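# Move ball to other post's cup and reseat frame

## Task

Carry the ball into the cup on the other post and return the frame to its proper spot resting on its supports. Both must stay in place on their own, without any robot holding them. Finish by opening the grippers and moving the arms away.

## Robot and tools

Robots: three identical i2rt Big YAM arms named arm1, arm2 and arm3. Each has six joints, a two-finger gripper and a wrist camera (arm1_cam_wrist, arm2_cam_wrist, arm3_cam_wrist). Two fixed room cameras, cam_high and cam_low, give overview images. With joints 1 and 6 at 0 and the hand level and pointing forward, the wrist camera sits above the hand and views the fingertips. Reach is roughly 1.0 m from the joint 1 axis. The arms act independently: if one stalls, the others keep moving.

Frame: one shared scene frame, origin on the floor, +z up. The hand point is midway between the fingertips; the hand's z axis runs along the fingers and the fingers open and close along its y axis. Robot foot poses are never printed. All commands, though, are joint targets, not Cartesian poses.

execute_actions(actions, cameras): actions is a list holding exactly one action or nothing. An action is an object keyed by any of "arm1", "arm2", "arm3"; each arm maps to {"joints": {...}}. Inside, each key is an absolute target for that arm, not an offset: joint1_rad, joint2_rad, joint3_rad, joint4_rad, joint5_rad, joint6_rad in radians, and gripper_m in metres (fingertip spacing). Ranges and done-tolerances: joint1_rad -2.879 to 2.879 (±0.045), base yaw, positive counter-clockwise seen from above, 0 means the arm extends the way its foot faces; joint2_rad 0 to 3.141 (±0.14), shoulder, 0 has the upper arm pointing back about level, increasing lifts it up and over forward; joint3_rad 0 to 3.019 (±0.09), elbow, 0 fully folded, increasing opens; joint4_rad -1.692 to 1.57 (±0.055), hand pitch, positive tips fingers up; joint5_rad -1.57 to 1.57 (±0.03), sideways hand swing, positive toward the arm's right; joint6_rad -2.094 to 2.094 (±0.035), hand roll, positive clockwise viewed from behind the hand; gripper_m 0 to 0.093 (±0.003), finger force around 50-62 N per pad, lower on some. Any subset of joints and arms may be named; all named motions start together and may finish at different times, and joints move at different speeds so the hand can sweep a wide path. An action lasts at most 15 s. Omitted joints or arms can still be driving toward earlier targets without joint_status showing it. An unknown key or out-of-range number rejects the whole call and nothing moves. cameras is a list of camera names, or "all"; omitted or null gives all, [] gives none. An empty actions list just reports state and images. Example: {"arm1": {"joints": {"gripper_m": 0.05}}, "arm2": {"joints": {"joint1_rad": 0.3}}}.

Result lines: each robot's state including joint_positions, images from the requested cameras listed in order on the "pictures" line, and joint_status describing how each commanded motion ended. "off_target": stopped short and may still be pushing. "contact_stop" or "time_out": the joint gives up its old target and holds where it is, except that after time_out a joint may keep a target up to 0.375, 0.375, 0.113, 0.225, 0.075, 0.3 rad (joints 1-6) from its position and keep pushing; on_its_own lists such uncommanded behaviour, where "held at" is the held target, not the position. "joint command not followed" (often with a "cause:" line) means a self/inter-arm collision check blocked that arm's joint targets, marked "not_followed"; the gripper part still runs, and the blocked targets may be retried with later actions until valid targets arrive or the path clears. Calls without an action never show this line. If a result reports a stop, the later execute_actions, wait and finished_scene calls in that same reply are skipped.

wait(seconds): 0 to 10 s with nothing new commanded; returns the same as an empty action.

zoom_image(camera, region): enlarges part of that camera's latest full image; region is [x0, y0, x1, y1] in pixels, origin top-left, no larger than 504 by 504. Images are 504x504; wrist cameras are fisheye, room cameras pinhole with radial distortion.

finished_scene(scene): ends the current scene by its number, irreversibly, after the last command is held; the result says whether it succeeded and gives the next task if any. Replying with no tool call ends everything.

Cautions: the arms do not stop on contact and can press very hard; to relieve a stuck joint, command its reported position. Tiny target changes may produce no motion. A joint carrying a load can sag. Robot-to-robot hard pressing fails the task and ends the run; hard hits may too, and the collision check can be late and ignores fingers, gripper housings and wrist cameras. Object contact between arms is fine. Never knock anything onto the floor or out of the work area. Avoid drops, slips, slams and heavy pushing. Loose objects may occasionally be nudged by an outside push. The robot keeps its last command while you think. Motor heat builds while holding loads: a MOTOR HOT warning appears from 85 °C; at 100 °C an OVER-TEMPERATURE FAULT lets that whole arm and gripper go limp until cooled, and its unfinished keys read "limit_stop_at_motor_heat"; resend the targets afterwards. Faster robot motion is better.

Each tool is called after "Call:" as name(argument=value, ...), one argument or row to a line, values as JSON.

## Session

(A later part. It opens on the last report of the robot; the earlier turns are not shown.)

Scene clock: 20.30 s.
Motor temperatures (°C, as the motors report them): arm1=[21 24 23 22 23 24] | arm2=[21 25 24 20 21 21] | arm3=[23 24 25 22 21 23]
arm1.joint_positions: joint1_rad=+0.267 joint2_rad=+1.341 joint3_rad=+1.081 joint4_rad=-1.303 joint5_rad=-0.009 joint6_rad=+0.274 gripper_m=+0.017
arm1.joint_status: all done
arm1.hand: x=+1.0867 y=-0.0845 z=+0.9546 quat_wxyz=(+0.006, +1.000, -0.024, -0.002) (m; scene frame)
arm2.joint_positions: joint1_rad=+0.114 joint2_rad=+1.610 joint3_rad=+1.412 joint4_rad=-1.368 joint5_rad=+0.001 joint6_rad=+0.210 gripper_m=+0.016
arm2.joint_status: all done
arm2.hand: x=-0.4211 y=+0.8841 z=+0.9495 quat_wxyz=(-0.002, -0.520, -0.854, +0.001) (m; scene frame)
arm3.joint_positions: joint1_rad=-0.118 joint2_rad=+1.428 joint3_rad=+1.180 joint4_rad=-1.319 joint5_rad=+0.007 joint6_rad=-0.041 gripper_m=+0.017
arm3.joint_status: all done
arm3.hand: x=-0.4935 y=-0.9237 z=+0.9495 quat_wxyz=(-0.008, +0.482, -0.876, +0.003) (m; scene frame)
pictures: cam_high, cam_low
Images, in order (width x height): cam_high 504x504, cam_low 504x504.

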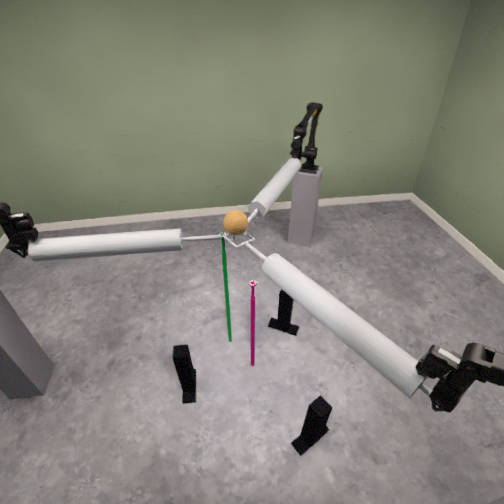

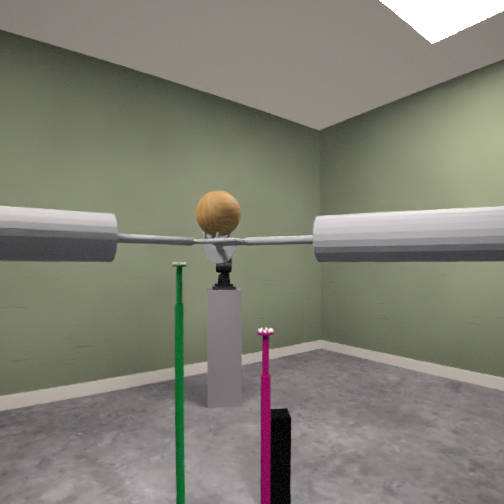

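Call:
execute_actions(
  actions=[
    {"arm1":{"joints":{"joint1_rad":0.571,"joint2_rad":1.277,"joint3_rad":1.03,"joint4_rad":-1.268,"joint6_rad":0.591}},"arm2":{"joints":{"joint1_rad":0.082,"joint2_rad":1.875,"joint3_rad":1.845,"joint4_rad":-1.463,"joint6_rad":0.169}},"arm3":{"joints":{"joint1_rad":-0.391,"joint2_rad":1.325,"joint3_rad":1.083,"joint4_rad":-1.274,"joint6_rad":-0.33}}},
  ],
  cameras=["cam_high","cam_low"],
)

Call:
zoom_image(
  camera="cam_low",
  region=[130, 190, 240, 300],
)

Call:
zoom_image(
  camera="cam_high",
  region=[185, 195, 255, 265],
)

Scene clock: 21.93 s.
Motor temperatures (°C, as the motors report them): arm1=[21 24 23 22 23 24] | arm2=[21 25 25 20 21 21] | arm3=[23 24 26 22 21 23]
arm1.joint_positions: joint1_rad=+0.571 joint2_rad=+1.327 joint3_rad=+1.012 joint4_rad=-1.265 joint5_rad=-0.007 joint6_rad=+0.576 gripper_m=+0.017
arm1.joint_status: all done
arm1.hand: x=+1.1422 y=-0.1811 z=+0.9341 quat_wxyz=(+0.001, +1.000, -0.023, +0.007) (m; scene frame)
arm2.joint_positions: joint1_rad=+0.083 joint2_rad=+1.902 joint3_rad=+1.771 joint4_rad=-1.435 joint5_rad=+0.002 joint6_rad=+0.181 gripper_m=+0.016
arm2.joint_status: all done
arm2.hand: x=-0.3661 y=+0.7888 z=+0.9348 quat_wxyz=(-0.002, -0.521, -0.854, +0.001) (m; scene frame)
arm3.joint_positions: joint1_rad=-0.395 joint2_rad=+1.365 joint3_rad=+1.059 joint4_rad=-1.272 joint5_rad=+0.005 joint6_rad=-0.317 gripper_m=+0.017
arm3.joint_status: all done
arm3.hand: x=-0.4369 y=-1.0209 z=+0.9285 quat_wxyz=(-0.002, +0.481, -0.877, +0.004) (m; scene frame)
pictures: cam_high, cam_low
Images, in order (width x height): cam_high 504x504, cam_low 504x504.

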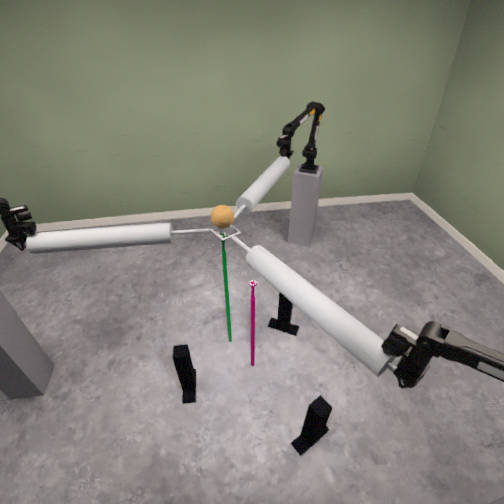

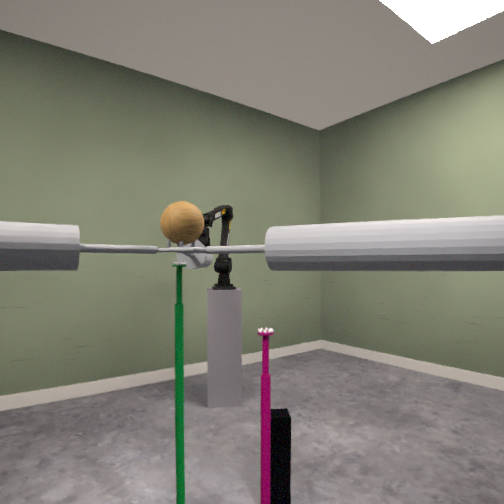

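Region (130, 190, 240, 300) of cam_low's 504x504 image, scaled by 4.582, with more detail than that image has.

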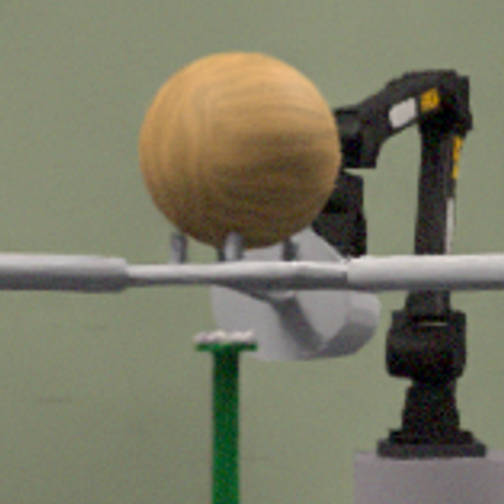

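Region (185, 195, 255, 265) of cam_high's 504x504 image, scaled by 7.200, with more detail than that image has.

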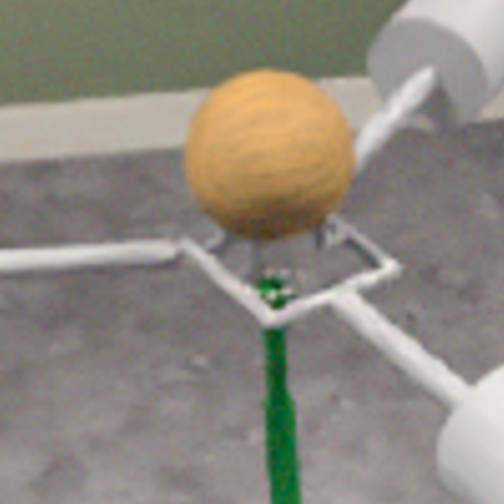

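Call:
execute_actions(
  actions=[
    {"arm1":{"joints":{"joint1_rad":0.596,"joint2_rad":1.285,"joint3_rad":0.98,"joint4_rad":-1.208,"joint6_rad":0.607}},"arm2":{"joints":{"joint1_rad":0.098,"joint2_rad":1.912,"joint3_rad":1.777,"joint4_rad":-1.394}},"arm3":{"joints":{"joint1_rad":-0.42,"joint2_rad":1.375,"joint3_rad":1.045,"joint4_rad":-1.214,"joint6_rad":-0.347}}},
  ],
  cameras=["cam_high","cam_low"],
)

Call:
zoom_image(
  camera="cam_low",
  region=[130, 190, 240, 300],
)

Call:
zoom_image(
  camera="cam_high",
  region=[185, 195, 255, 265],
)

Scene clock: 23.33 s.
Motor temperatures (°C, as the motors report them): arm1=[21 24 24 22 23 24] | arm2=[21 26 26 20 21 21] | arm3=[23 24 26 22 21 23]
arm1.joint_positions: joint1_rad=+0.588 joint2_rad=+1.327 joint3_rad=+0.962 joint4_rad=-1.207 joint5_rad=-0.006 joint6_rad=+0.592 gripper_m=+0.017
arm1.joint_status: all done
arm1.hand: x=+1.1488 y=-0.1840 z=+0.9164 quat_wxyz=(+0.003, +1.000, -0.022, +0.003) (m; scene frame)
arm2.joint_positions: joint1_rad=+0.088 joint2_rad=+1.929 joint3_rad=+1.768 joint4_rad=-1.406 joint5_rad=+0.001 joint6_rad=+0.181 gripper_m=+0.016
arm2.joint_status: all done
arm2.hand: x=-0.3592 y=+0.7851 z=+0.9186 quat_wxyz=(-0.002, -0.519, -0.855, +0.001) (m; scene frame)
arm3.joint_positions: joint1_rad=-0.415 joint2_rad=+1.402 joint3_rad=+1.028 joint4_rad=-1.214 joint5_rad=+0.005 joint6_rad=-0.336 gripper_m=+0.017
arm3.joint_status: all done
arm3.hand: x=-0.4295 y=-1.0246 z=+0.9044 quat_wxyz=(+0.003, +0.481, -0.877, +0.005) (m; scene frame)
pictures: cam_high, cam_low
Images, in order (width x height): cam_high 504x504, cam_low 504x504.

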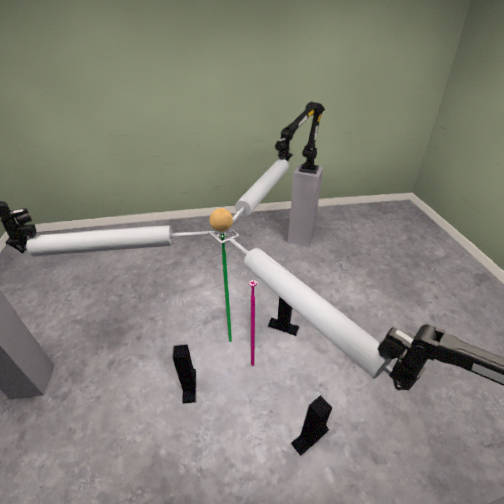

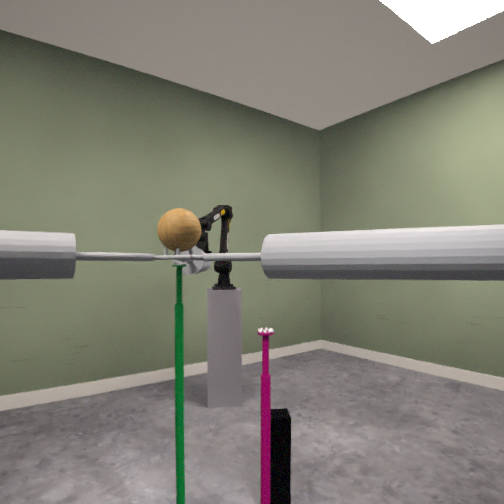

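Region (130, 190, 240, 300) of cam_low's 504x504 image, scaled by 4.582, with more detail than that image has.

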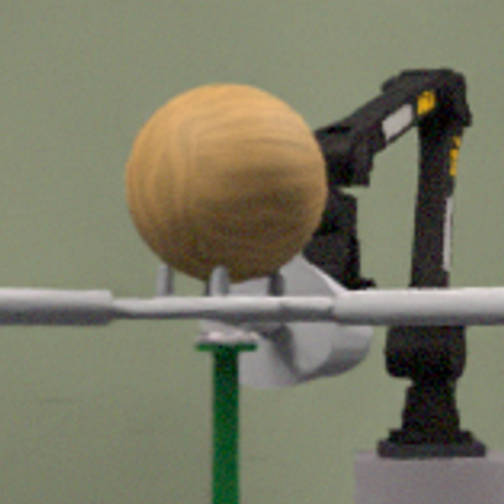

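Region (185, 195, 255, 265) of cam_high's 504x504 image, scaled by 7.200, with more detail than that image has.

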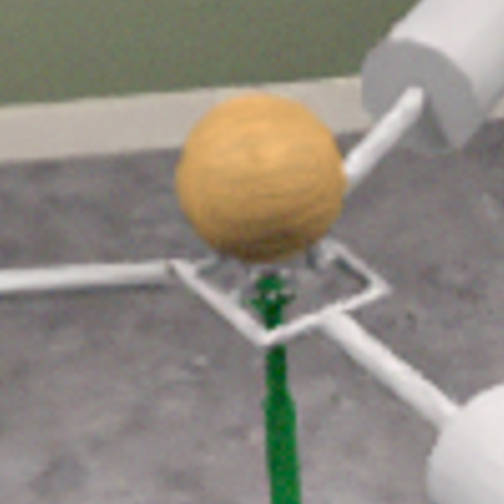

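Call:
execute_actions(
  actions=[],
  cameras=["cam_high","cam_low"],
)

Call:
zoom_image(
  camera="cam_low",
  region=[130,190,240,300],
)

Scene clock: 24.33 s.
Motor temperatures (°C, as the motors report them): arm1=[21 24 24 22 23 24] | arm2=[21 26 26 20 21 21] | arm3=[23 24 26 22 21 23]
arm1.joint_positions: joint1_rad=+0.588 joint2_rad=+1.327 joint3_rad=+0.962 joint4_rad=-1.207 joint5_rad=-0.006 joint6_rad=+0.592 gripper_m=+0.017
arm1.joint_status: all done
arm1.hand: x=+1.1488 y=-0.1840 z=+0.9164 quat_wxyz=(+0.003, +1.000, -0.022, +0.003) (m; scene frame)
arm2.joint_positions: joint1_rad=+0.088 joint2_rad=+1.929 joint3_rad=+1.768 joint4_rad=-1.406 joint5_rad=+0.001 joint6_rad=+0.181 gripper_m=+0.016
arm2.joint_status: all done
arm2.hand: x=-0.3592 y=+0.7851 z=+0.9186 quat_wxyz=(-0.002, -0.519, -0.855, +0.001) (m; scene frame)
arm3.joint_positions: joint1_rad=-0.415 joint2_rad=+1.402 joint3_rad=+1.028 joint4_rad=-1.214 joint5_rad=+0.005 joint6_rad=-0.336 gripper_m=+0.017
arm3.joint_status: all done
arm3.hand: x=-0.4295 y=-1.0246 z=+0.9044 quat_wxyz=(+0.003, +0.481, -0.877, +0.005) (m; scene frame)
pictures: cam_high, cam_low
Images, in order (width x height): cam_high 504x504, cam_low 504x504.

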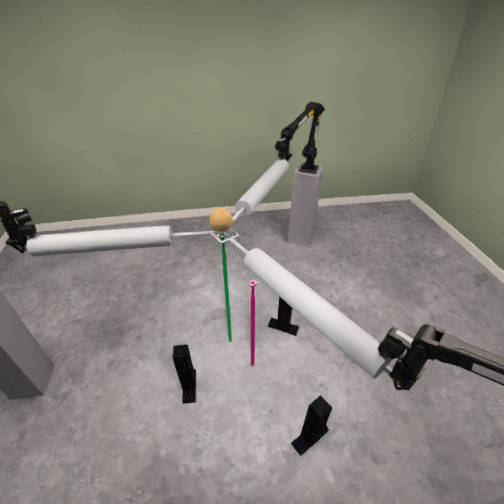

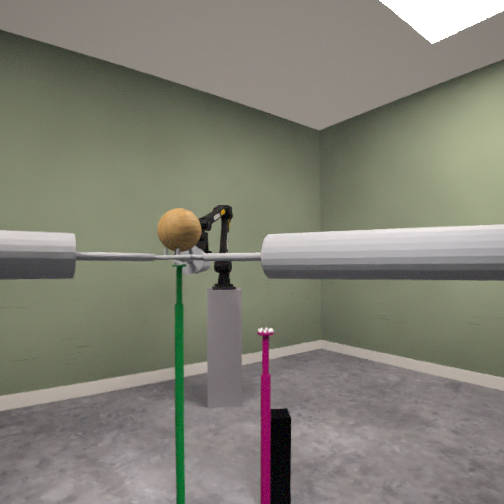

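Region (130, 190, 240, 300) of cam_low's 504x504 image, scaled by 4.582, with more detail than that image has.

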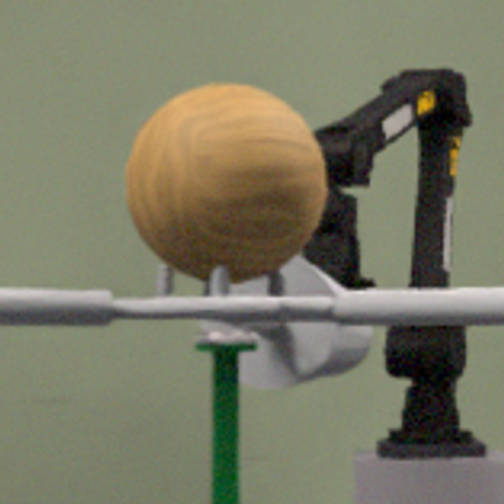

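Call:
execute_actions(
  actions=[
    {"arm1":{"joints":{"joint2_rad":1.34,"joint3_rad":0.927,"joint4_rad":-1.123}},"arm2":{"joints":{"joint2_rad":1.922,"joint3_rad":1.724,"joint4_rad":-1.323}},"arm3":{"joints":{"joint2_rad":1.409,"joint3_rad":1.003,"joint4_rad":-1.146}}},
  ],
  cameras=["cam_high","cam_low"],
)

Call:
zoom_image(
  camera="cam_low",
  region=[130,190,240,300],
)

Call:
zoom_image(
  camera="cam_high",
  region=[185,195,255,265],
)

Scene clock: 25.43 s.
Motor temperatures (°C, as the motors report them): arm1=[21 24 24 22 23 24] | arm2=[21 26 26 20 21 21] | arm3=[23 24 26 22 21 23]
arm1.joint_positions: joint1_rad=+0.588 joint2_rad=+1.355 joint3_rad=+0.911 joint4_rad=-1.123 joint5_rad=-0.007 joint6_rad=+0.593 gripper_m=+0.017
arm1.joint_status: all done
arm1.hand: x=+1.1487 y=-0.1842 z=+0.8893 quat_wxyz=(+0.005, +1.000, -0.023, +0.001) (m; scene frame)
arm2.joint_positions: joint1_rad=+0.089 joint2_rad=+1.946 joint3_rad=+1.714 joint4_rad=-1.333 joint5_rad=+0.001 joint6_rad=+0.181 gripper_m=+0.016
arm2.joint_status: all done
arm2.hand: x=-0.3583 y=+0.7847 z=+0.8885 quat_wxyz=(-0.003, -0.518, -0.855, +0.001) (m; scene frame)
arm3.joint_positions: joint1_rad=-0.415 joint2_rad=+1.434 joint3_rad=+0.987 joint4_rad=-1.145 joint5_rad=+0.005 joint6_rad=-0.337 gripper_m=+0.017
arm3.joint_status: all done
arm3.hand: x=-0.4290 y=-1.0243 z=+0.8785 quat_wxyz=(+0.005, +0.481, -0.877, +0.005) (m; scene frame)
pictures: cam_high, cam_low
Images, in order (width x height): cam_high 504x504, cam_low 504x504.

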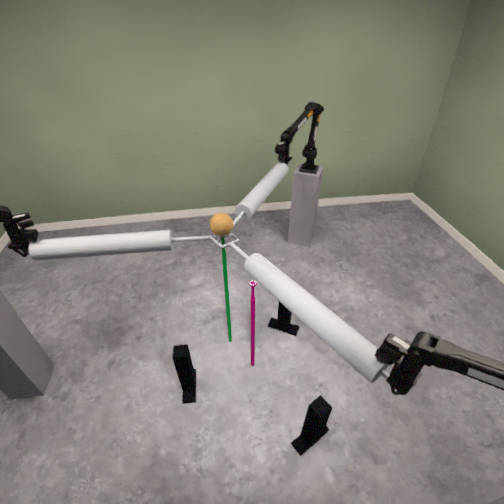

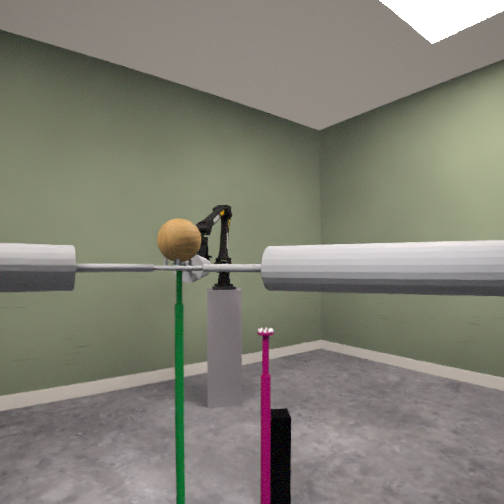

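Region (130, 190, 240, 300) of cam_low's 504x504 image, scaled by 4.582, with more detail than that image has.

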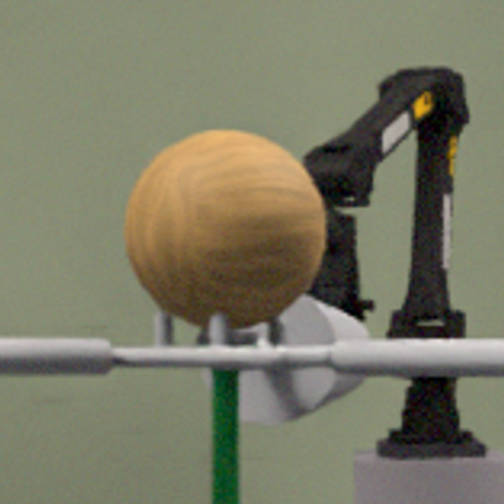

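Region (185, 195, 255, 265) of cam_high's 504x504 image, scaled by 7.200, with more detail than that image has.

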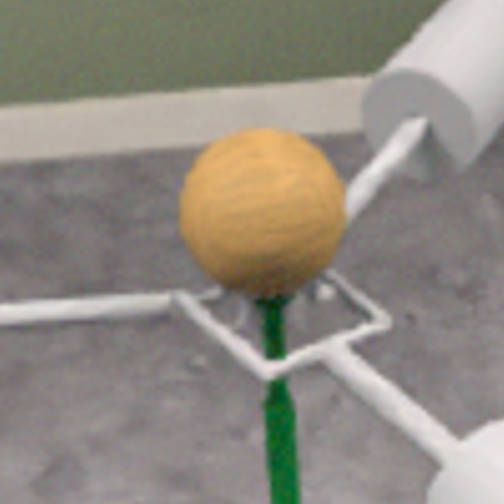

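Call:
execute_actions(
  actions=[
    {"arm1":{"joints":{"joint2_rad":1.365,"joint3_rad":0.893,"joint4_rad":-1.066}},"arm2":{"joints":{"joint2_rad":1.937,"joint3_rad":1.684,"joint4_rad":-1.269}},"arm3":{"joints":{"joint2_rad":1.428,"joint3_rad":0.977,"joint4_rad":-1.099}}},
  ],
  cameras=["cam_high","cam_low"],
)

Call:
zoom_image(
  camera="cam_low",
  region=[130,190,240,300],
)

Scene clock: 26.30 s.
Motor temperatures (°C, as the motors report them): arm1=[21 24 24 22 23 24] | arm2=[21 26 26 20 21 21] | arm3=[23 24 26 22 21 23]
arm1.joint_positions: joint1_rad=+0.588 joint2_rad=+1.369 joint3_rad=+0.882 joint4_rad=-1.071 joint5_rad=-0.005 joint6_rad=+0.593 gripper_m=+0.017
arm1.joint_status: all done
arm1.hand: x=+1.1484 y=-0.1841 z=+0.8746 quat_wxyz=(+0.006, +1.000, -0.023, -0.003) (m; scene frame)
arm2.joint_positions: joint1_rad=+0.090 joint2_rad=+1.954 joint3_rad=+1.681 joint4_rad=-1.286 joint5_rad=+0.001 joint6_rad=+0.181 gripper_m=+0.016
arm2.joint_status: all done
arm2.hand: x=-0.3581 y=+0.7848 z=+0.8721 quat_wxyz=(-0.006, -0.518, -0.855, +0.002) (m; scene frame)
arm3.joint_positions: joint1_rad=-0.415 joint2_rad=+1.440 joint3_rad=+0.965 joint4_rad=-1.105 joint5_rad=+0.003 joint6_rad=-0.337 gripper_m=+0.017
arm3.joint_status: all done
arm3.hand: x=-0.4288 y=-1.0237 z=+0.8689 quat_wxyz=(-0.001, +0.481, -0.877, +0.003) (m; scene frame)
pictures: cam_high, cam_low
Images, in order (width x height): cam_high 504x504, cam_low 504x504.

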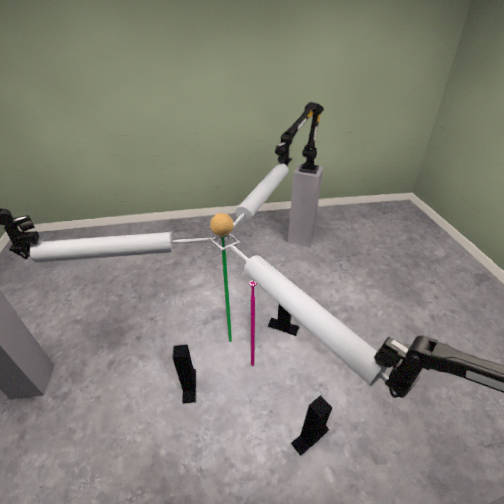

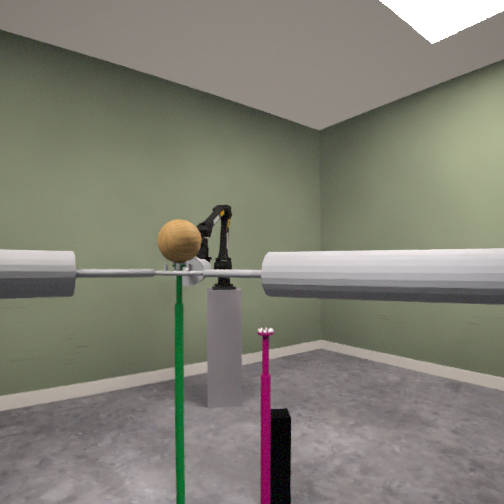

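Region (130, 190, 240, 300) of cam_low's 504x504 image, scaled by 4.582, with more detail than that image has.

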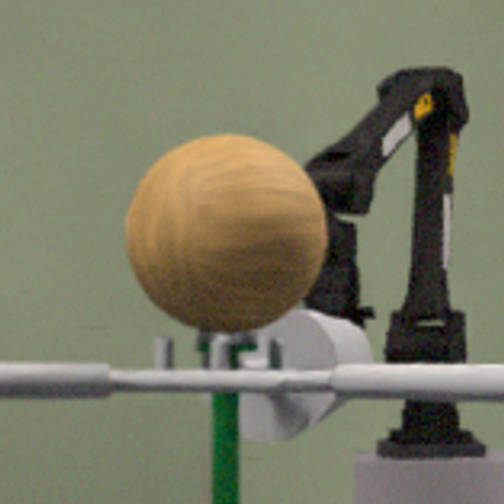

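Call:
execute_actions(
  actions=[
    {"arm1":{"joints":{"joint2_rad":1.432,"joint3_rad":0.835,"joint4_rad":-0.947}},"arm2":{"joints":{"joint2_rad":1.98,"joint3_rad":1.633,"joint4_rad":-1.185}},"arm3":{"joints":{"joint2_rad":1.48,"joint3_rad":0.907,"joint4_rad":-0.965}}},
  ],
  cameras=["cam_high","cam_low"],
)

Call:
zoom_image(
  camera="cam_high",
  region=[185,200,275,290],
)

Scene clock: 27.73 s.
Motor temperatures (°C, as the motors report them): arm1=[21 24 24 22 23 24] | arm2=[21 26 26 20 21 21] | arm3=[23 24 26 22 21 23]
arm1.joint_positions: joint1_rad=+0.589 joint2_rad=+1.446 joint3_rad=+0.826 joint4_rad=-0.947 joint5_rad=-0.008 joint6_rad=+0.594 gripper_m=+0.017
arm1.joint_status: all done
arm1.hand: x=+1.1485 y=-0.1852 z=+0.8309 quat_wxyz=(+0.005, +1.000, -0.023, +0.002) (m; scene frame)
arm2.joint_positions: joint1_rad=+0.090 joint2_rad=+2.000 joint3_rad=+1.627 joint4_rad=-1.189 joint5_rad=+0.001 joint6_rad=+0.181 gripper_m=+0.016
arm2.joint_status: all done
arm2.hand: x=-0.3569 y=+0.7833 z=+0.8257 quat_wxyz=(-0.004, -0.518, -0.855, +0.002) (m; scene frame)
arm3.joint_positions: joint1_rad=-0.415 joint2_rad=+1.504 joint3_rad=+0.897 joint4_rad=-0.968 joint5_rad=+0.005 joint6_rad=-0.338 gripper_m=+0.017
arm3.joint_status: all done
arm3.hand: x=-0.4284 y=-1.0242 z=+0.8234 quat_wxyz=(-0.003, +0.481, -0.877, +0.004) (m; scene frame)
pictures: cam_high, cam_low
Images, in order (width x height): cam_high 504x504, cam_low 504x504.

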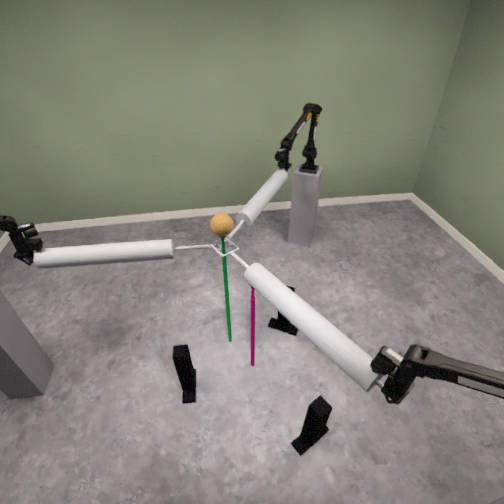

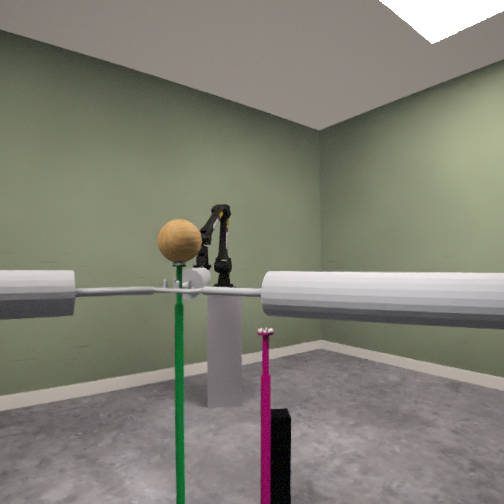

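Region (185, 200, 275, 290) of cam_high's 504x504 image, scaled by 5.600, with more detail than that image has.

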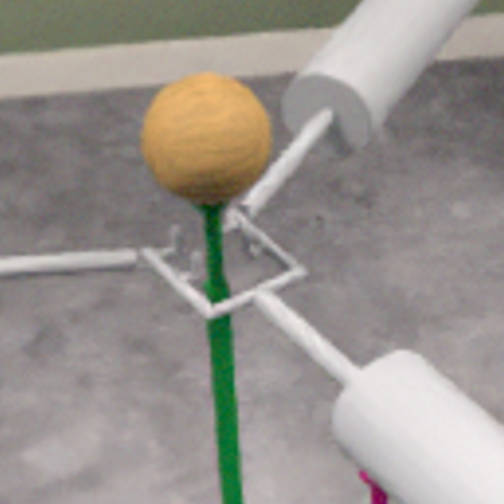

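Call:
execute_actions(
  actions=[
    {"arm1":{"joints":{"joint1_rad":0.384,"joint6_rad":0.382}},"arm2":{"joints":{"joint1_rad":0.119,"joint6_rad":0.22,"joint2_rad":1.82,"joint3_rad":1.398,"joint4_rad":-1.105}},"arm3":{"joints":{"joint1_rad":-0.234,"joint6_rad":-0.152,"joint2_rad":1.515,"joint3_rad":0.975,"joint4_rad":-0.99}}},
  ],
  cameras=["cam_high","cam_low"],
)

Scene clock: 28.93 s.
Motor temperatures (°C, as the motors report them): arm1=[21 24 24 22 23 24] | arm2=[21 27 26 20 21 21] | arm3=[23 23 27 22 21 23]
arm1.joint_positions: joint1_rad=+0.396 joint2_rad=+1.446 joint3_rad=+0.826 joint4_rad=-0.940 joint5_rad=-0.009 joint6_rad=+0.401 gripper_m=+0.017
arm1.joint_status: all done
arm1.hand: x=+1.1172 y=-0.1249 z=+0.8307 quat_wxyz=(+0.007, +1.000, -0.023, -0.002) (m; scene frame)
arm2.joint_positions: joint1_rad=+0.113 joint2_rad=+1.835 joint3_rad=+1.392 joint4_rad=-1.121 joint5_rad=+0.002 joint6_rad=+0.206 gripper_m=+0.016
arm2.joint_status: all done
arm2.hand: x=-0.3879 y=+0.8430 z=+0.8332 quat_wxyz=(-0.003, -0.519, -0.855, +0.002) (m; scene frame)
arm3.joint_positions: joint1_rad=-0.244 joint2_rad=+1.530 joint3_rad=+0.942 joint4_rad=-0.972 joint5_rad=+0.002 joint6_rad=-0.168 gripper_m=+0.017
arm3.joint_status: all done
arm3.hand: x=-0.4607 y=-0.9637 z=+0.8281 quat_wxyz=(-0.010, +0.482, -0.876, +0.000) (m; scene frame)
pictures: cam_high, cam_low
Images, in order (width x height): cam_high 504x504, cam_low 504x504.

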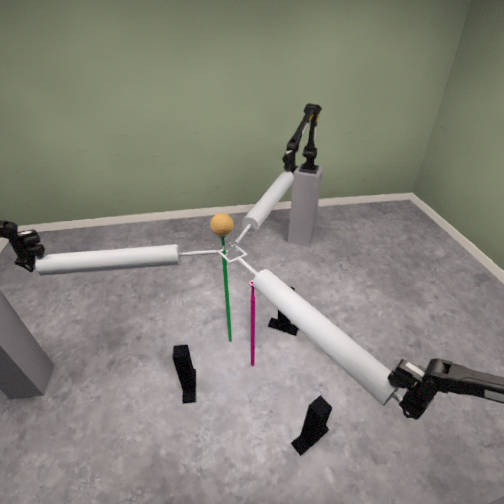

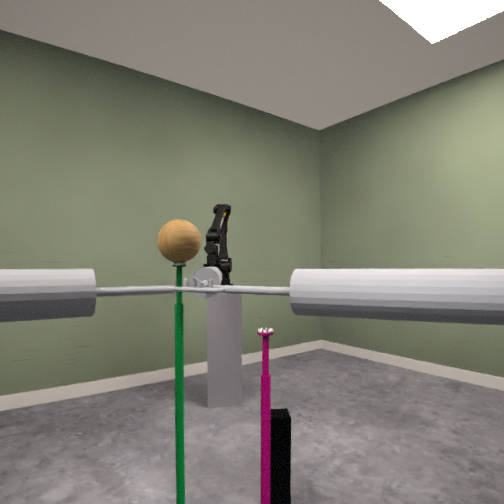

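Call:
execute_actions(
  actions=[
    {"arm1":{"joints":{"joint1_rad":0.012,"joint6_rad":0.012,"joint2_rad":1.538,"joint3_rad":0.954,"joint4_rad":-0.94}},"arm2":{"joints":{"joint1_rad":0.205,"joint6_rad":0.308,"joint2_rad":1.527,"joint3_rad":0.963,"joint4_rad":-0.968}},"arm3":{"joints":{"joint1_rad":0.052,"joint6_rad":0.131,"joint2_rad":1.70,"joint3_rad":1.185,"joint4_rad":-1.015}}},
  ],
  cameras=["cam_low"],
)

Scene clock: 30.37 s.
Motor temperatures (°C, as the motors report them): arm1=[21 24 24 22 23 24] | arm2=[21 27 26 20 21 21] | arm3=[23 23 27 22 21 23]
arm1.joint_positions: joint1_rad=+0.024 joint2_rad=+1.547 joint3_rad=+0.916 joint4_rad=-0.937 joint5_rad=-0.007 joint6_rad=+0.033 gripper_m=+0.017
arm1.joint_status: all done
arm1.hand: x=+1.0601 y=+0.0056 z=+0.8233 quat_wxyz=(+0.004, +1.000, -0.025, -0.001) (m; scene frame)
arm2.joint_positions: joint1_rad=+0.208 joint2_rad=+1.538 joint3_rad=+0.961 joint4_rad=-0.988 joint5_rad=+0.001 joint6_rad=+0.301 gripper_m=+0.016
arm2.joint_status: all done
arm2.hand: x=-0.4446 y=+0.9722 z=+0.8212 quat_wxyz=(-0.003, -0.519, -0.855, +0.001) (m; scene frame)
arm3.joint_positions: joint1_rad=+0.042 joint2_rad=+1.733 joint3_rad=+1.158 joint4_rad=-1.001 joint5_rad=+0.005 joint6_rad=+0.118 gripper_m=+0.017
arm3.joint_status: all done
arm3.hand: x=-0.5211 y=-0.8332 z=+0.8141 quat_wxyz=(-0.005, +0.482, -0.876, +0.004) (m; scene frame)
pictures: cam_low
Images, in order (width x height): cam_low 504x504.

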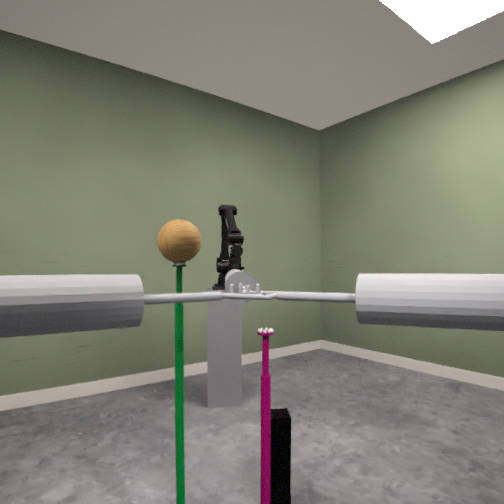

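Call:
execute_actions(
  actions=[
    {"arm1":{"joints":{"joint1_rad":-0.284,"joint6_rad":-0.284,"joint2_rad":1.817,"joint3_rad":1.177,"joint4_rad":-0.87}},"arm2":{"joints":{"joint1_rad":0.396,"joint6_rad":0.5,"joint2_rad":1.275,"joint3_rad":0.525,"joint4_rad":-0.79}},"arm3":{"joints":{"joint1_rad":0.263,"joint6_rad":0.342,"joint2_rad":2.003,"joint3_rad":1.511,"joint4_rad":-1.03}}},
  ],
  cameras=["cam_high","cam_low"],
)

Scene clock: 31.83 s.
Motor temperatures (°C, as the motors report them): arm1=[21 24 25 22 23 24] | arm2=[21 27 26 20 21 21] | arm3=[23 24 27 22 21 23]
arm1.joint_positions: joint1_rad=-0.271 joint2_rad=+1.837 joint3_rad=+1.137 joint4_rad=-0.869 joint5_rad=-0.008 joint6_rad=-0.263 gripper_m=+0.017
arm1.joint_status: all done
arm1.hand: x=+0.9935 y=+0.1458 z=+0.7694 quat_wxyz=(+0.004, +1.000, -0.024, -0.001) (m; scene frame)
arm2.joint_positions: joint1_rad=+0.395 joint2_rad=+1.294 joint3_rad=+0.526 joint4_rad=-0.806 joint5_rad=+0.004 joint6_rad=+0.489 gripper_m=+0.016
arm2.joint_status: all done
arm2.hand: x=-0.5134 y=+1.1088 z=+0.7666 quat_wxyz=(+0.001, -0.519, -0.855, +0.002) (m; scene frame)
arm3.joint_positions: joint1_rad=+0.255 joint2_rad=+2.038 joint3_rad=+1.476 joint4_rad=-1.009 joint5_rad=+0.006 joint6_rad=+0.330 gripper_m=+0.017
arm3.joint_status: all done
arm3.hand: x=-0.5897 y=-0.6956 z=+0.7628 quat_wxyz=(-0.008, +0.482, -0.876, +0.003) (m; scene frame)
pictures: cam_high, cam_low
Images, in order (width x height): cam_high 504x504, cam_low 504x504.

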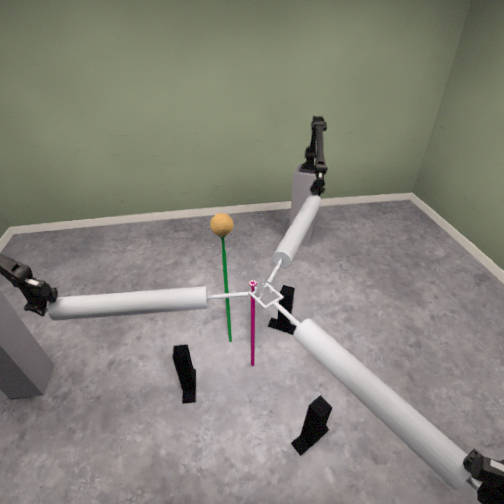

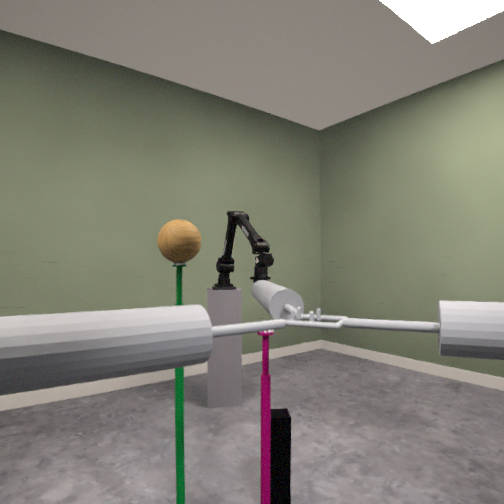

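Call:
execute_actions(
  actions=[
    {"arm1":{"joints":{"joint2_rad":2.03,"joint3_rad":1.115,"joint4_rad":-0.615}},"arm2":{"joints":{"joint2_rad":1.665,"joint3_rad":0.45,"joint4_rad":-0.322}},"arm3":{"joints":{"joint2_rad":2.178,"joint3_rad":1.452,"joint4_rad":-0.795}}},
  ],
  cameras=[],
)

Call:
execute_actions(
  actions=[
    {"arm1":{"joints":{"joint2_rad":2.287,"joint3_rad":1.185,"joint4_rad":-0.405}},"arm2":{"joints":{"joint2_rad":2.135,"joint3_rad":0.53,"joint4_rad":0.088}},"arm3":{"joints":{"joint2_rad":2.396,"joint3_rad":1.513,"joint4_rad":-0.62}}},
  ],
  cameras=["cam_high"],
)

Scene clock: 33.33 s.
Motor temperatures (°C, as the motors report them): arm1=[21 24 25 22 23 24] | arm2=[21 26 26 20 21 21] | arm3=[23 24 27 22 21 23]
arm1.joint_positions: joint1_rad=-0.278 joint2_rad=+2.065 joint3_rad=+1.110 joint4_rad=-0.617 joint5_rad=-0.005 joint6_rad=-0.269 gripper_m=+0.017
arm1.joint_status: all done
arm1.hand: x=+0.9925 y=+0.1502 z=+0.6574 quat_wxyz=(+0.003, +1.000, -0.025, +0.001) (m; scene frame)
arm2.joint_positions: joint1_rad=+0.395 joint2_rad=+1.675 joint3_rad=+0.448 joint4_rad=-0.348 joint5_rad=+0.001 joint6_rad=+0.490 gripper_m=+0.016
arm2.joint_status: all done
arm2.hand: x=-0.5142 y=+1.1101 z=+0.6588 quat_wxyz=(+0.002, -0.519, -0.855, +0.000) (m; scene frame)
arm3.joint_positions: joint1_rad=+0.255 joint2_rad=+2.230 joint3_rad=+1.447 joint4_rad=-0.788 joint5_rad=+0.005 joint6_rad=+0.331 gripper_m=+0.017
arm3.joint_status: all done
arm3.hand: x=-0.5881 y=-0.6932 z=+0.6471 quat_wxyz=(-0.007, +0.482, -0.876, +0.002) (m; scene frame)
pictures: none
No camera images: the call's "cameras" was empty. Leave "cameras" out to get every camera's image.

Scene clock: 34.43 s.
Motor temperatures (°C, as the motors report them): arm1=[21 24 25 22 23 24] | arm2=[21 26 26 20 21 21] | arm3=[23 24 27 22 21 23]
arm1.joint_positions: joint1_rad=-0.273 joint2_rad=+2.318 joint3_rad=+1.154 joint4_rad=-0.412 joint5_rad=-0.005 joint6_rad=-0.269 gripper_m=+0.017
arm1.joint_status: all done
arm1.hand: x=+0.9951 y=+0.1468 z=+0.5485 quat_wxyz=(+0.004, +1.000, -0.022, +0.003) (m; scene frame)
arm2.joint_positions: joint1_rad=+0.395 joint2_rad=+2.150 joint3_rad=+0.515 joint4_rad=+0.059 joint5_rad=+0.000 joint6_rad=+0.490 gripper_m=+0.016
arm2.joint_status: all done
arm2.hand: x=-0.5104 y=+1.1077 z=+0.5476 quat_wxyz=(+0.002, -0.519, -0.855, +0.000) (m; scene frame)
arm3.joint_positions: joint1_rad=+0.251 joint2_rad=+2.443 joint3_rad=+1.484 joint4_rad=-0.611 joint5_rad=+0.001 joint6_rad=+0.331 gripper_m=+0.017
arm3.joint_status: all done
arm3.hand: x=-0.5862 y=-0.6960 z=+0.5378 quat_wxyz=(-0.006, +0.480, -0.877, +0.001) (m; scene frame)
pictures: cam_high
Images, in order (width x height): cam_high 504x504.

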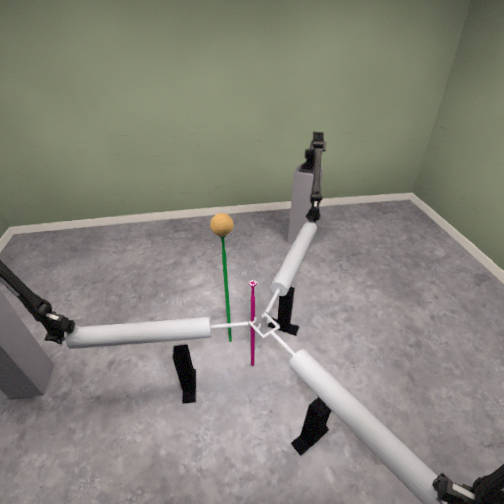

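Call:
execute_actions(
  actions=[
    {"arm1":{"joints":{"joint2_rad":2.546,"joint3_rad":1.31,"joint4_rad":-0.264}},"arm2":{"joints":{"joint2_rad":2.53,"joint3_rad":0.68,"joint4_rad":0.33}},"arm3":{"joints":{"joint1_rad":0.267,"joint2_rad":2.617,"joint3_rad":1.634,"joint4_rad":-0.517}}},
  ],
  cameras=["cam_high","cam_low"],
)

Scene clock: 35.63 s.
Motor temperatures (°C, as the motors report them): arm1=[21 24 25 22 23 24] | arm2=[21 26 25 20 21 21] | arm3=[23 25 27 22 21 23]
arm1.joint_positions: joint1_rad=-0.272 joint2_rad=+2.580 joint3_rad=+1.282 joint4_rad=-0.276 joint5_rad=-0.004 joint6_rad=-0.269 gripper_m=+0.017
arm1.joint_status: all done
arm1.hand: x=+0.9934 y=+0.1470 z=+0.4443 quat_wxyz=(+0.003, +1.000, -0.022, +0.002) (m; scene frame)
arm2.joint_positions: joint1_rad=+0.397 joint2_rad=+2.543 joint3_rad=+0.671 joint4_rad=+0.302 joint5_rad=+0.002 joint6_rad=+0.492 gripper_m=+0.016
arm2.joint_status: all done
arm2.hand: x=-0.5109 y=+1.1085 z=+0.4413 quat_wxyz=(+0.000, -0.519, -0.855, +0.001) (m; scene frame)
arm3.joint_positions: joint1_rad=+0.255 joint2_rad=+2.664 joint3_rad=+1.604 joint4_rad=-0.515 joint5_rad=+0.000 joint6_rad=+0.332 gripper_m=+0.017
arm3.joint_status: all done
arm3.hand: x=-0.5878 y=-0.6951 z=+0.4394 quat_wxyz=(-0.004, +0.482, -0.876, +0.002) (m; scene frame)
pictures: cam_high, cam_low
Images, in order (width x height): cam_high 504x504, cam_low 504x504.

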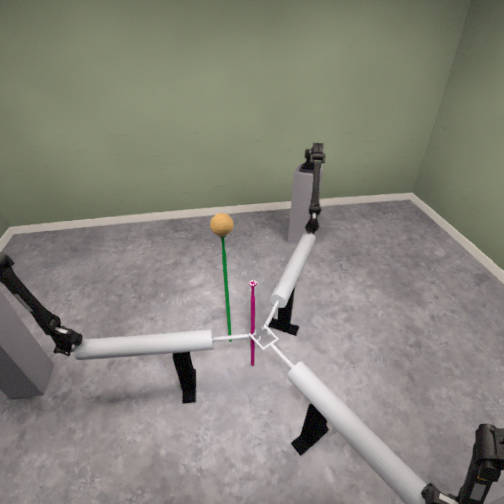

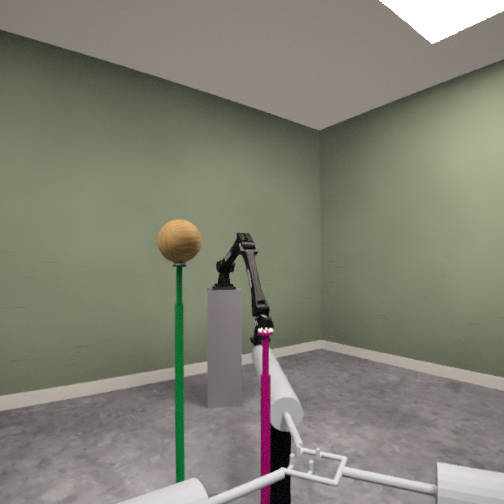

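Call:
execute_actions(
  actions=[
    {"arm1":{"joints":{"joint2_rad":2.609,"joint3_rad":1.35,"joint4_rad":-0.241}},"arm2":{"joints":{"joint2_rad":2.615,"joint3_rad":0.726,"joint4_rad":0.366}},"arm3":{"joints":{"joint2_rad":2.676,"joint3_rad":1.675,"joint4_rad":-0.497}}},
  ],
)

Scene clock: 39.47 s.
Motor temperatures (°C, as the motors report them): arm1=[21 25 24 22 23 24] | arm2=[21 26 25 20 21 21] | arm3=[23 25 27 22 21 23]
arm1.joint_positions: joint1_rad=-0.273 joint2_rad=+2.627 joint3_rad=+1.315 joint4_rad=-0.262 joint5_rad=-0.003 joint6_rad=-0.269 gripper_m=+0.017
arm1.joint_status: all done
arm1.hand: x=+0.9924 y=+0.1477 z=+0.4258 quat_wxyz=(+0.003, +1.000, -0.022, +0.002) (m; scene frame)
arm2.joint_positions: joint1_rad=+0.397 joint2_rad=+2.630 joint3_rad=+0.721 joint4_rad=+0.342 joint5_rad=+0.001 joint6_rad=+0.492 gripper_m=+0.016
arm2.joint_status: all done
arm2.hand: x=-0.5111 y=+1.1088 z=+0.4148 quat_wxyz=(-0.002, -0.519, -0.855, +0.000) (m; scene frame)
arm3.joint_positions: joint1_rad=+0.257 joint2_rad=+2.704 joint3_rad=+1.635 joint4_rad=-0.509 joint5_rad=-0.001 joint6_rad=+0.332 gripper_m=+0.017
arm3.joint_status: all done
arm3.hand: x=-0.5885 y=-0.6943 z=+0.4230 quat_wxyz=(-0.003, +0.482, -0.876, +0.003) (m; scene frame)
pictures: arm1_cam_wrist, arm2_cam_wrist, arm3_cam_wrist, cam_high, cam_low
Images, in order (width x height): arm1_cam_wrist 504x504, arm2_cam_wrist 504x504, arm3_cam_wrist 504x504, cam_high 504x504, cam_low 504x504.

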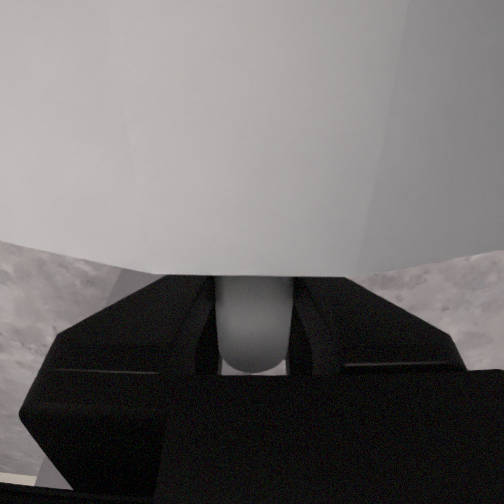

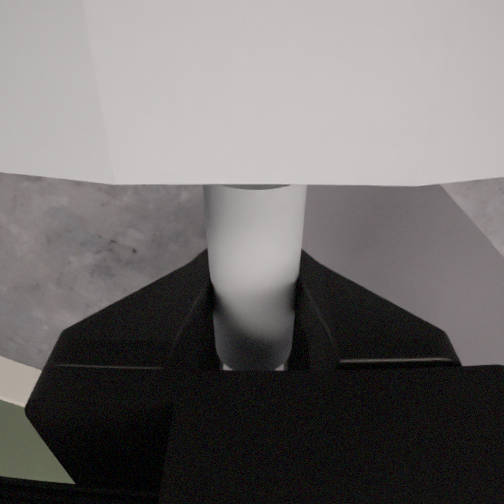

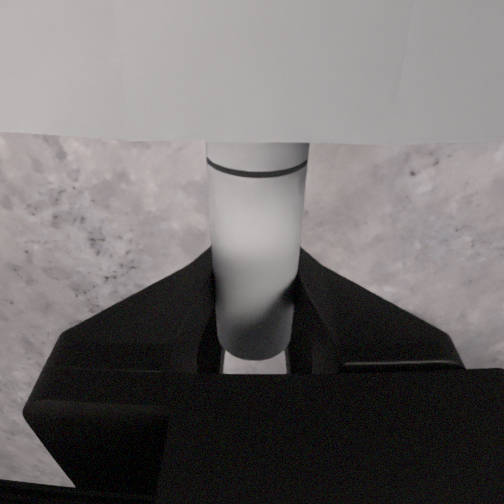

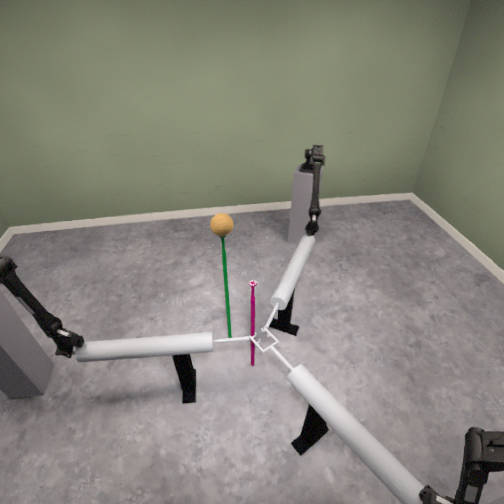

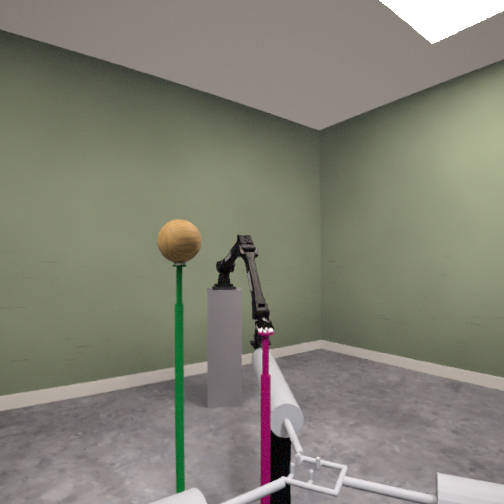

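Call:
execute_actions(
  actions=[
    {"arm1":{"joints":{"joint2_rad":2.628,"joint4_rad":-0.235}},"arm3":{"joints":{"joint2_rad":2.70,"joint3_rad":1.683,"joint4_rad":-0.485}}},
  ],
  cameras=[],
)

Call:
execute_actions(
  actions=[
    {"arm1":{"joints":{"gripper_m":0.06,"joint3_rad":1.31,"joint4_rad":-0.27}},"arm2":{"joints":{"gripper_m":0.06,"joint4_rad":0.34}},"arm3":{"joints":{"gripper_m":0.06,"joint3_rad":1.65,"joint4_rad":-0.5}}},
  ],
)

Scene clock: 40.27 s.
Motor temperatures (°C, as the motors report them): arm1=[21 25 24 22 23 24] | arm2=[21 26 25 20 21 21] | arm3=[23 26 27 22 21 23]
arm1.joint_positions: joint1_rad=-0.273 joint2_rad=+2.635 joint3_rad=+1.318 joint4_rad=-0.255 joint5_rad=-0.003 joint6_rad=-0.269 gripper_m=+0.017
arm1.joint_status: all done
arm1.hand: x=+0.9929 y=+0.1475 z=+0.4222 quat_wxyz=(+0.003, +1.000, -0.022, +0.001) (m; scene frame)
arm2.joint_positions: joint1_rad=+0.397 joint2_rad=+2.630 joint3_rad=+0.721 joint4_rad=+0.342 joint5_rad=+0.001 joint6_rad=+0.492 gripper_m=+0.016
arm2.joint_status: not commanded
arm2.hand: x=-0.5111 y=+1.1088 z=+0.4148 quat_wxyz=(-0.002, -0.519, -0.855, +0.000) (m; scene frame)
arm3.joint_positions: joint1_rad=+0.257 joint2_rad=+2.719 joint3_rad=+1.644 joint4_rad=-0.499 joint5_rad=-0.001 joint6_rad=+0.332 gripper_m=+0.017
arm3.joint_status: all done
arm3.hand: x=-0.5885 y=-0.6943 z=+0.4159 quat_wxyz=(-0.004, +0.482, -0.876, +0.002) (m; scene frame)
pictures: none
No camera images: the call's "cameras" was empty. Leave "cameras" out to get every camera's image.

Scene clock: 40.90 s.
Motor temperatures (°C, as the motors report them): arm1=[21 25 24 22 23 24] | arm2=[21 26 24 20 21 21] | arm3=[23 26 27 22 21 23]
arm1.joint_positions: joint1_rad=-0.273 joint2_rad=+2.635 joint3_rad=+1.312 joint4_rad=-0.258 joint5_rad=-0.003 joint6_rad=-0.269 gripper_m=+0.060
arm1.joint_status: all done
arm1.hand: x=+0.9968 y=+0.1463 z=+0.4218 quat_wxyz=(+0.004, +1.000, -0.022, +0.005) (m; scene frame)
arm2.joint_positions: joint1_rad=+0.397 joint2_rad=+2.627 joint3_rad=+0.721 joint4_rad=+0.342 joint5_rad=+0.001 joint6_rad=+0.492 gripper_m=+0.060
arm2.joint_status: all done
arm2.hand: x=-0.5101 y=+1.1081 z=+0.4154 quat_wxyz=(-0.003, -0.519, -0.855, +0.000) (m; scene frame)
arm3.joint_positions: joint1_rad=+0.257 joint2_rad=+2.719 joint3_rad=+1.644 joint4_rad=-0.499 joint5_rad=-0.001 joint6_rad=+0.332 gripper_m=+0.060
arm3.joint_status: all done
arm3.hand: x=-0.5885 y=-0.6943 z=+0.4159 quat_wxyz=(-0.004, +0.482, -0.876, +0.002) (m; scene frame)
pictures: arm1_cam_wrist, arm2_cam_wrist, arm3_cam_wrist, cam_high, cam_low
Images, in order (width x height): arm1_cam_wrist 504x504, arm2_cam_wrist 504x504, arm3_cam_wrist 504x504, cam_high 504x504, cam_low 504x504.

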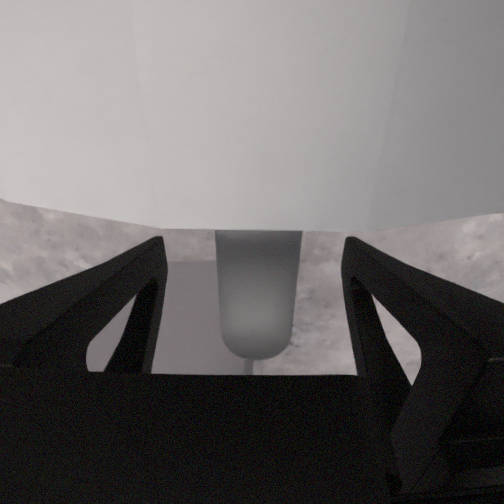

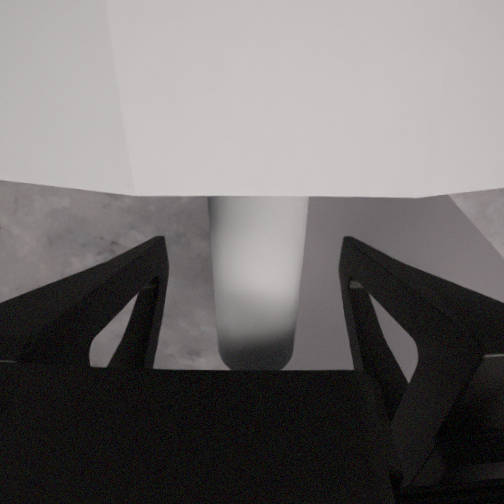

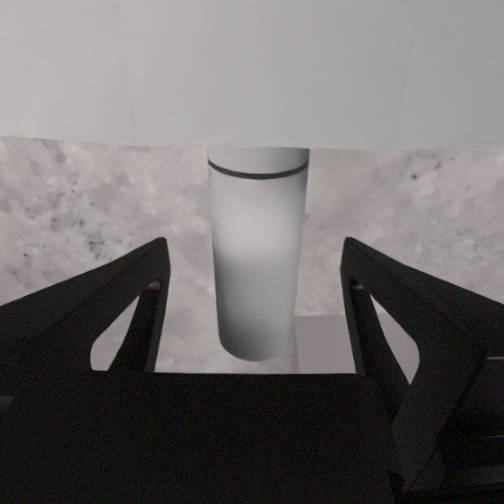

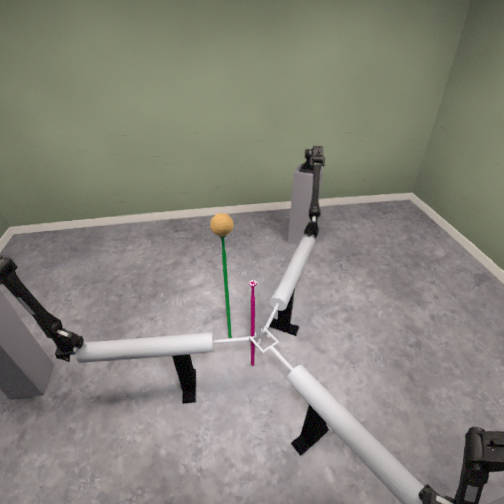

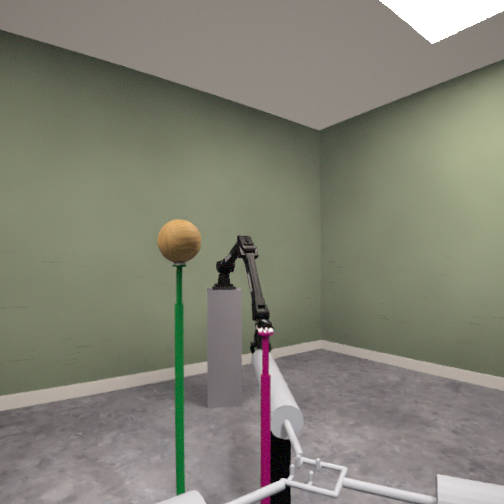

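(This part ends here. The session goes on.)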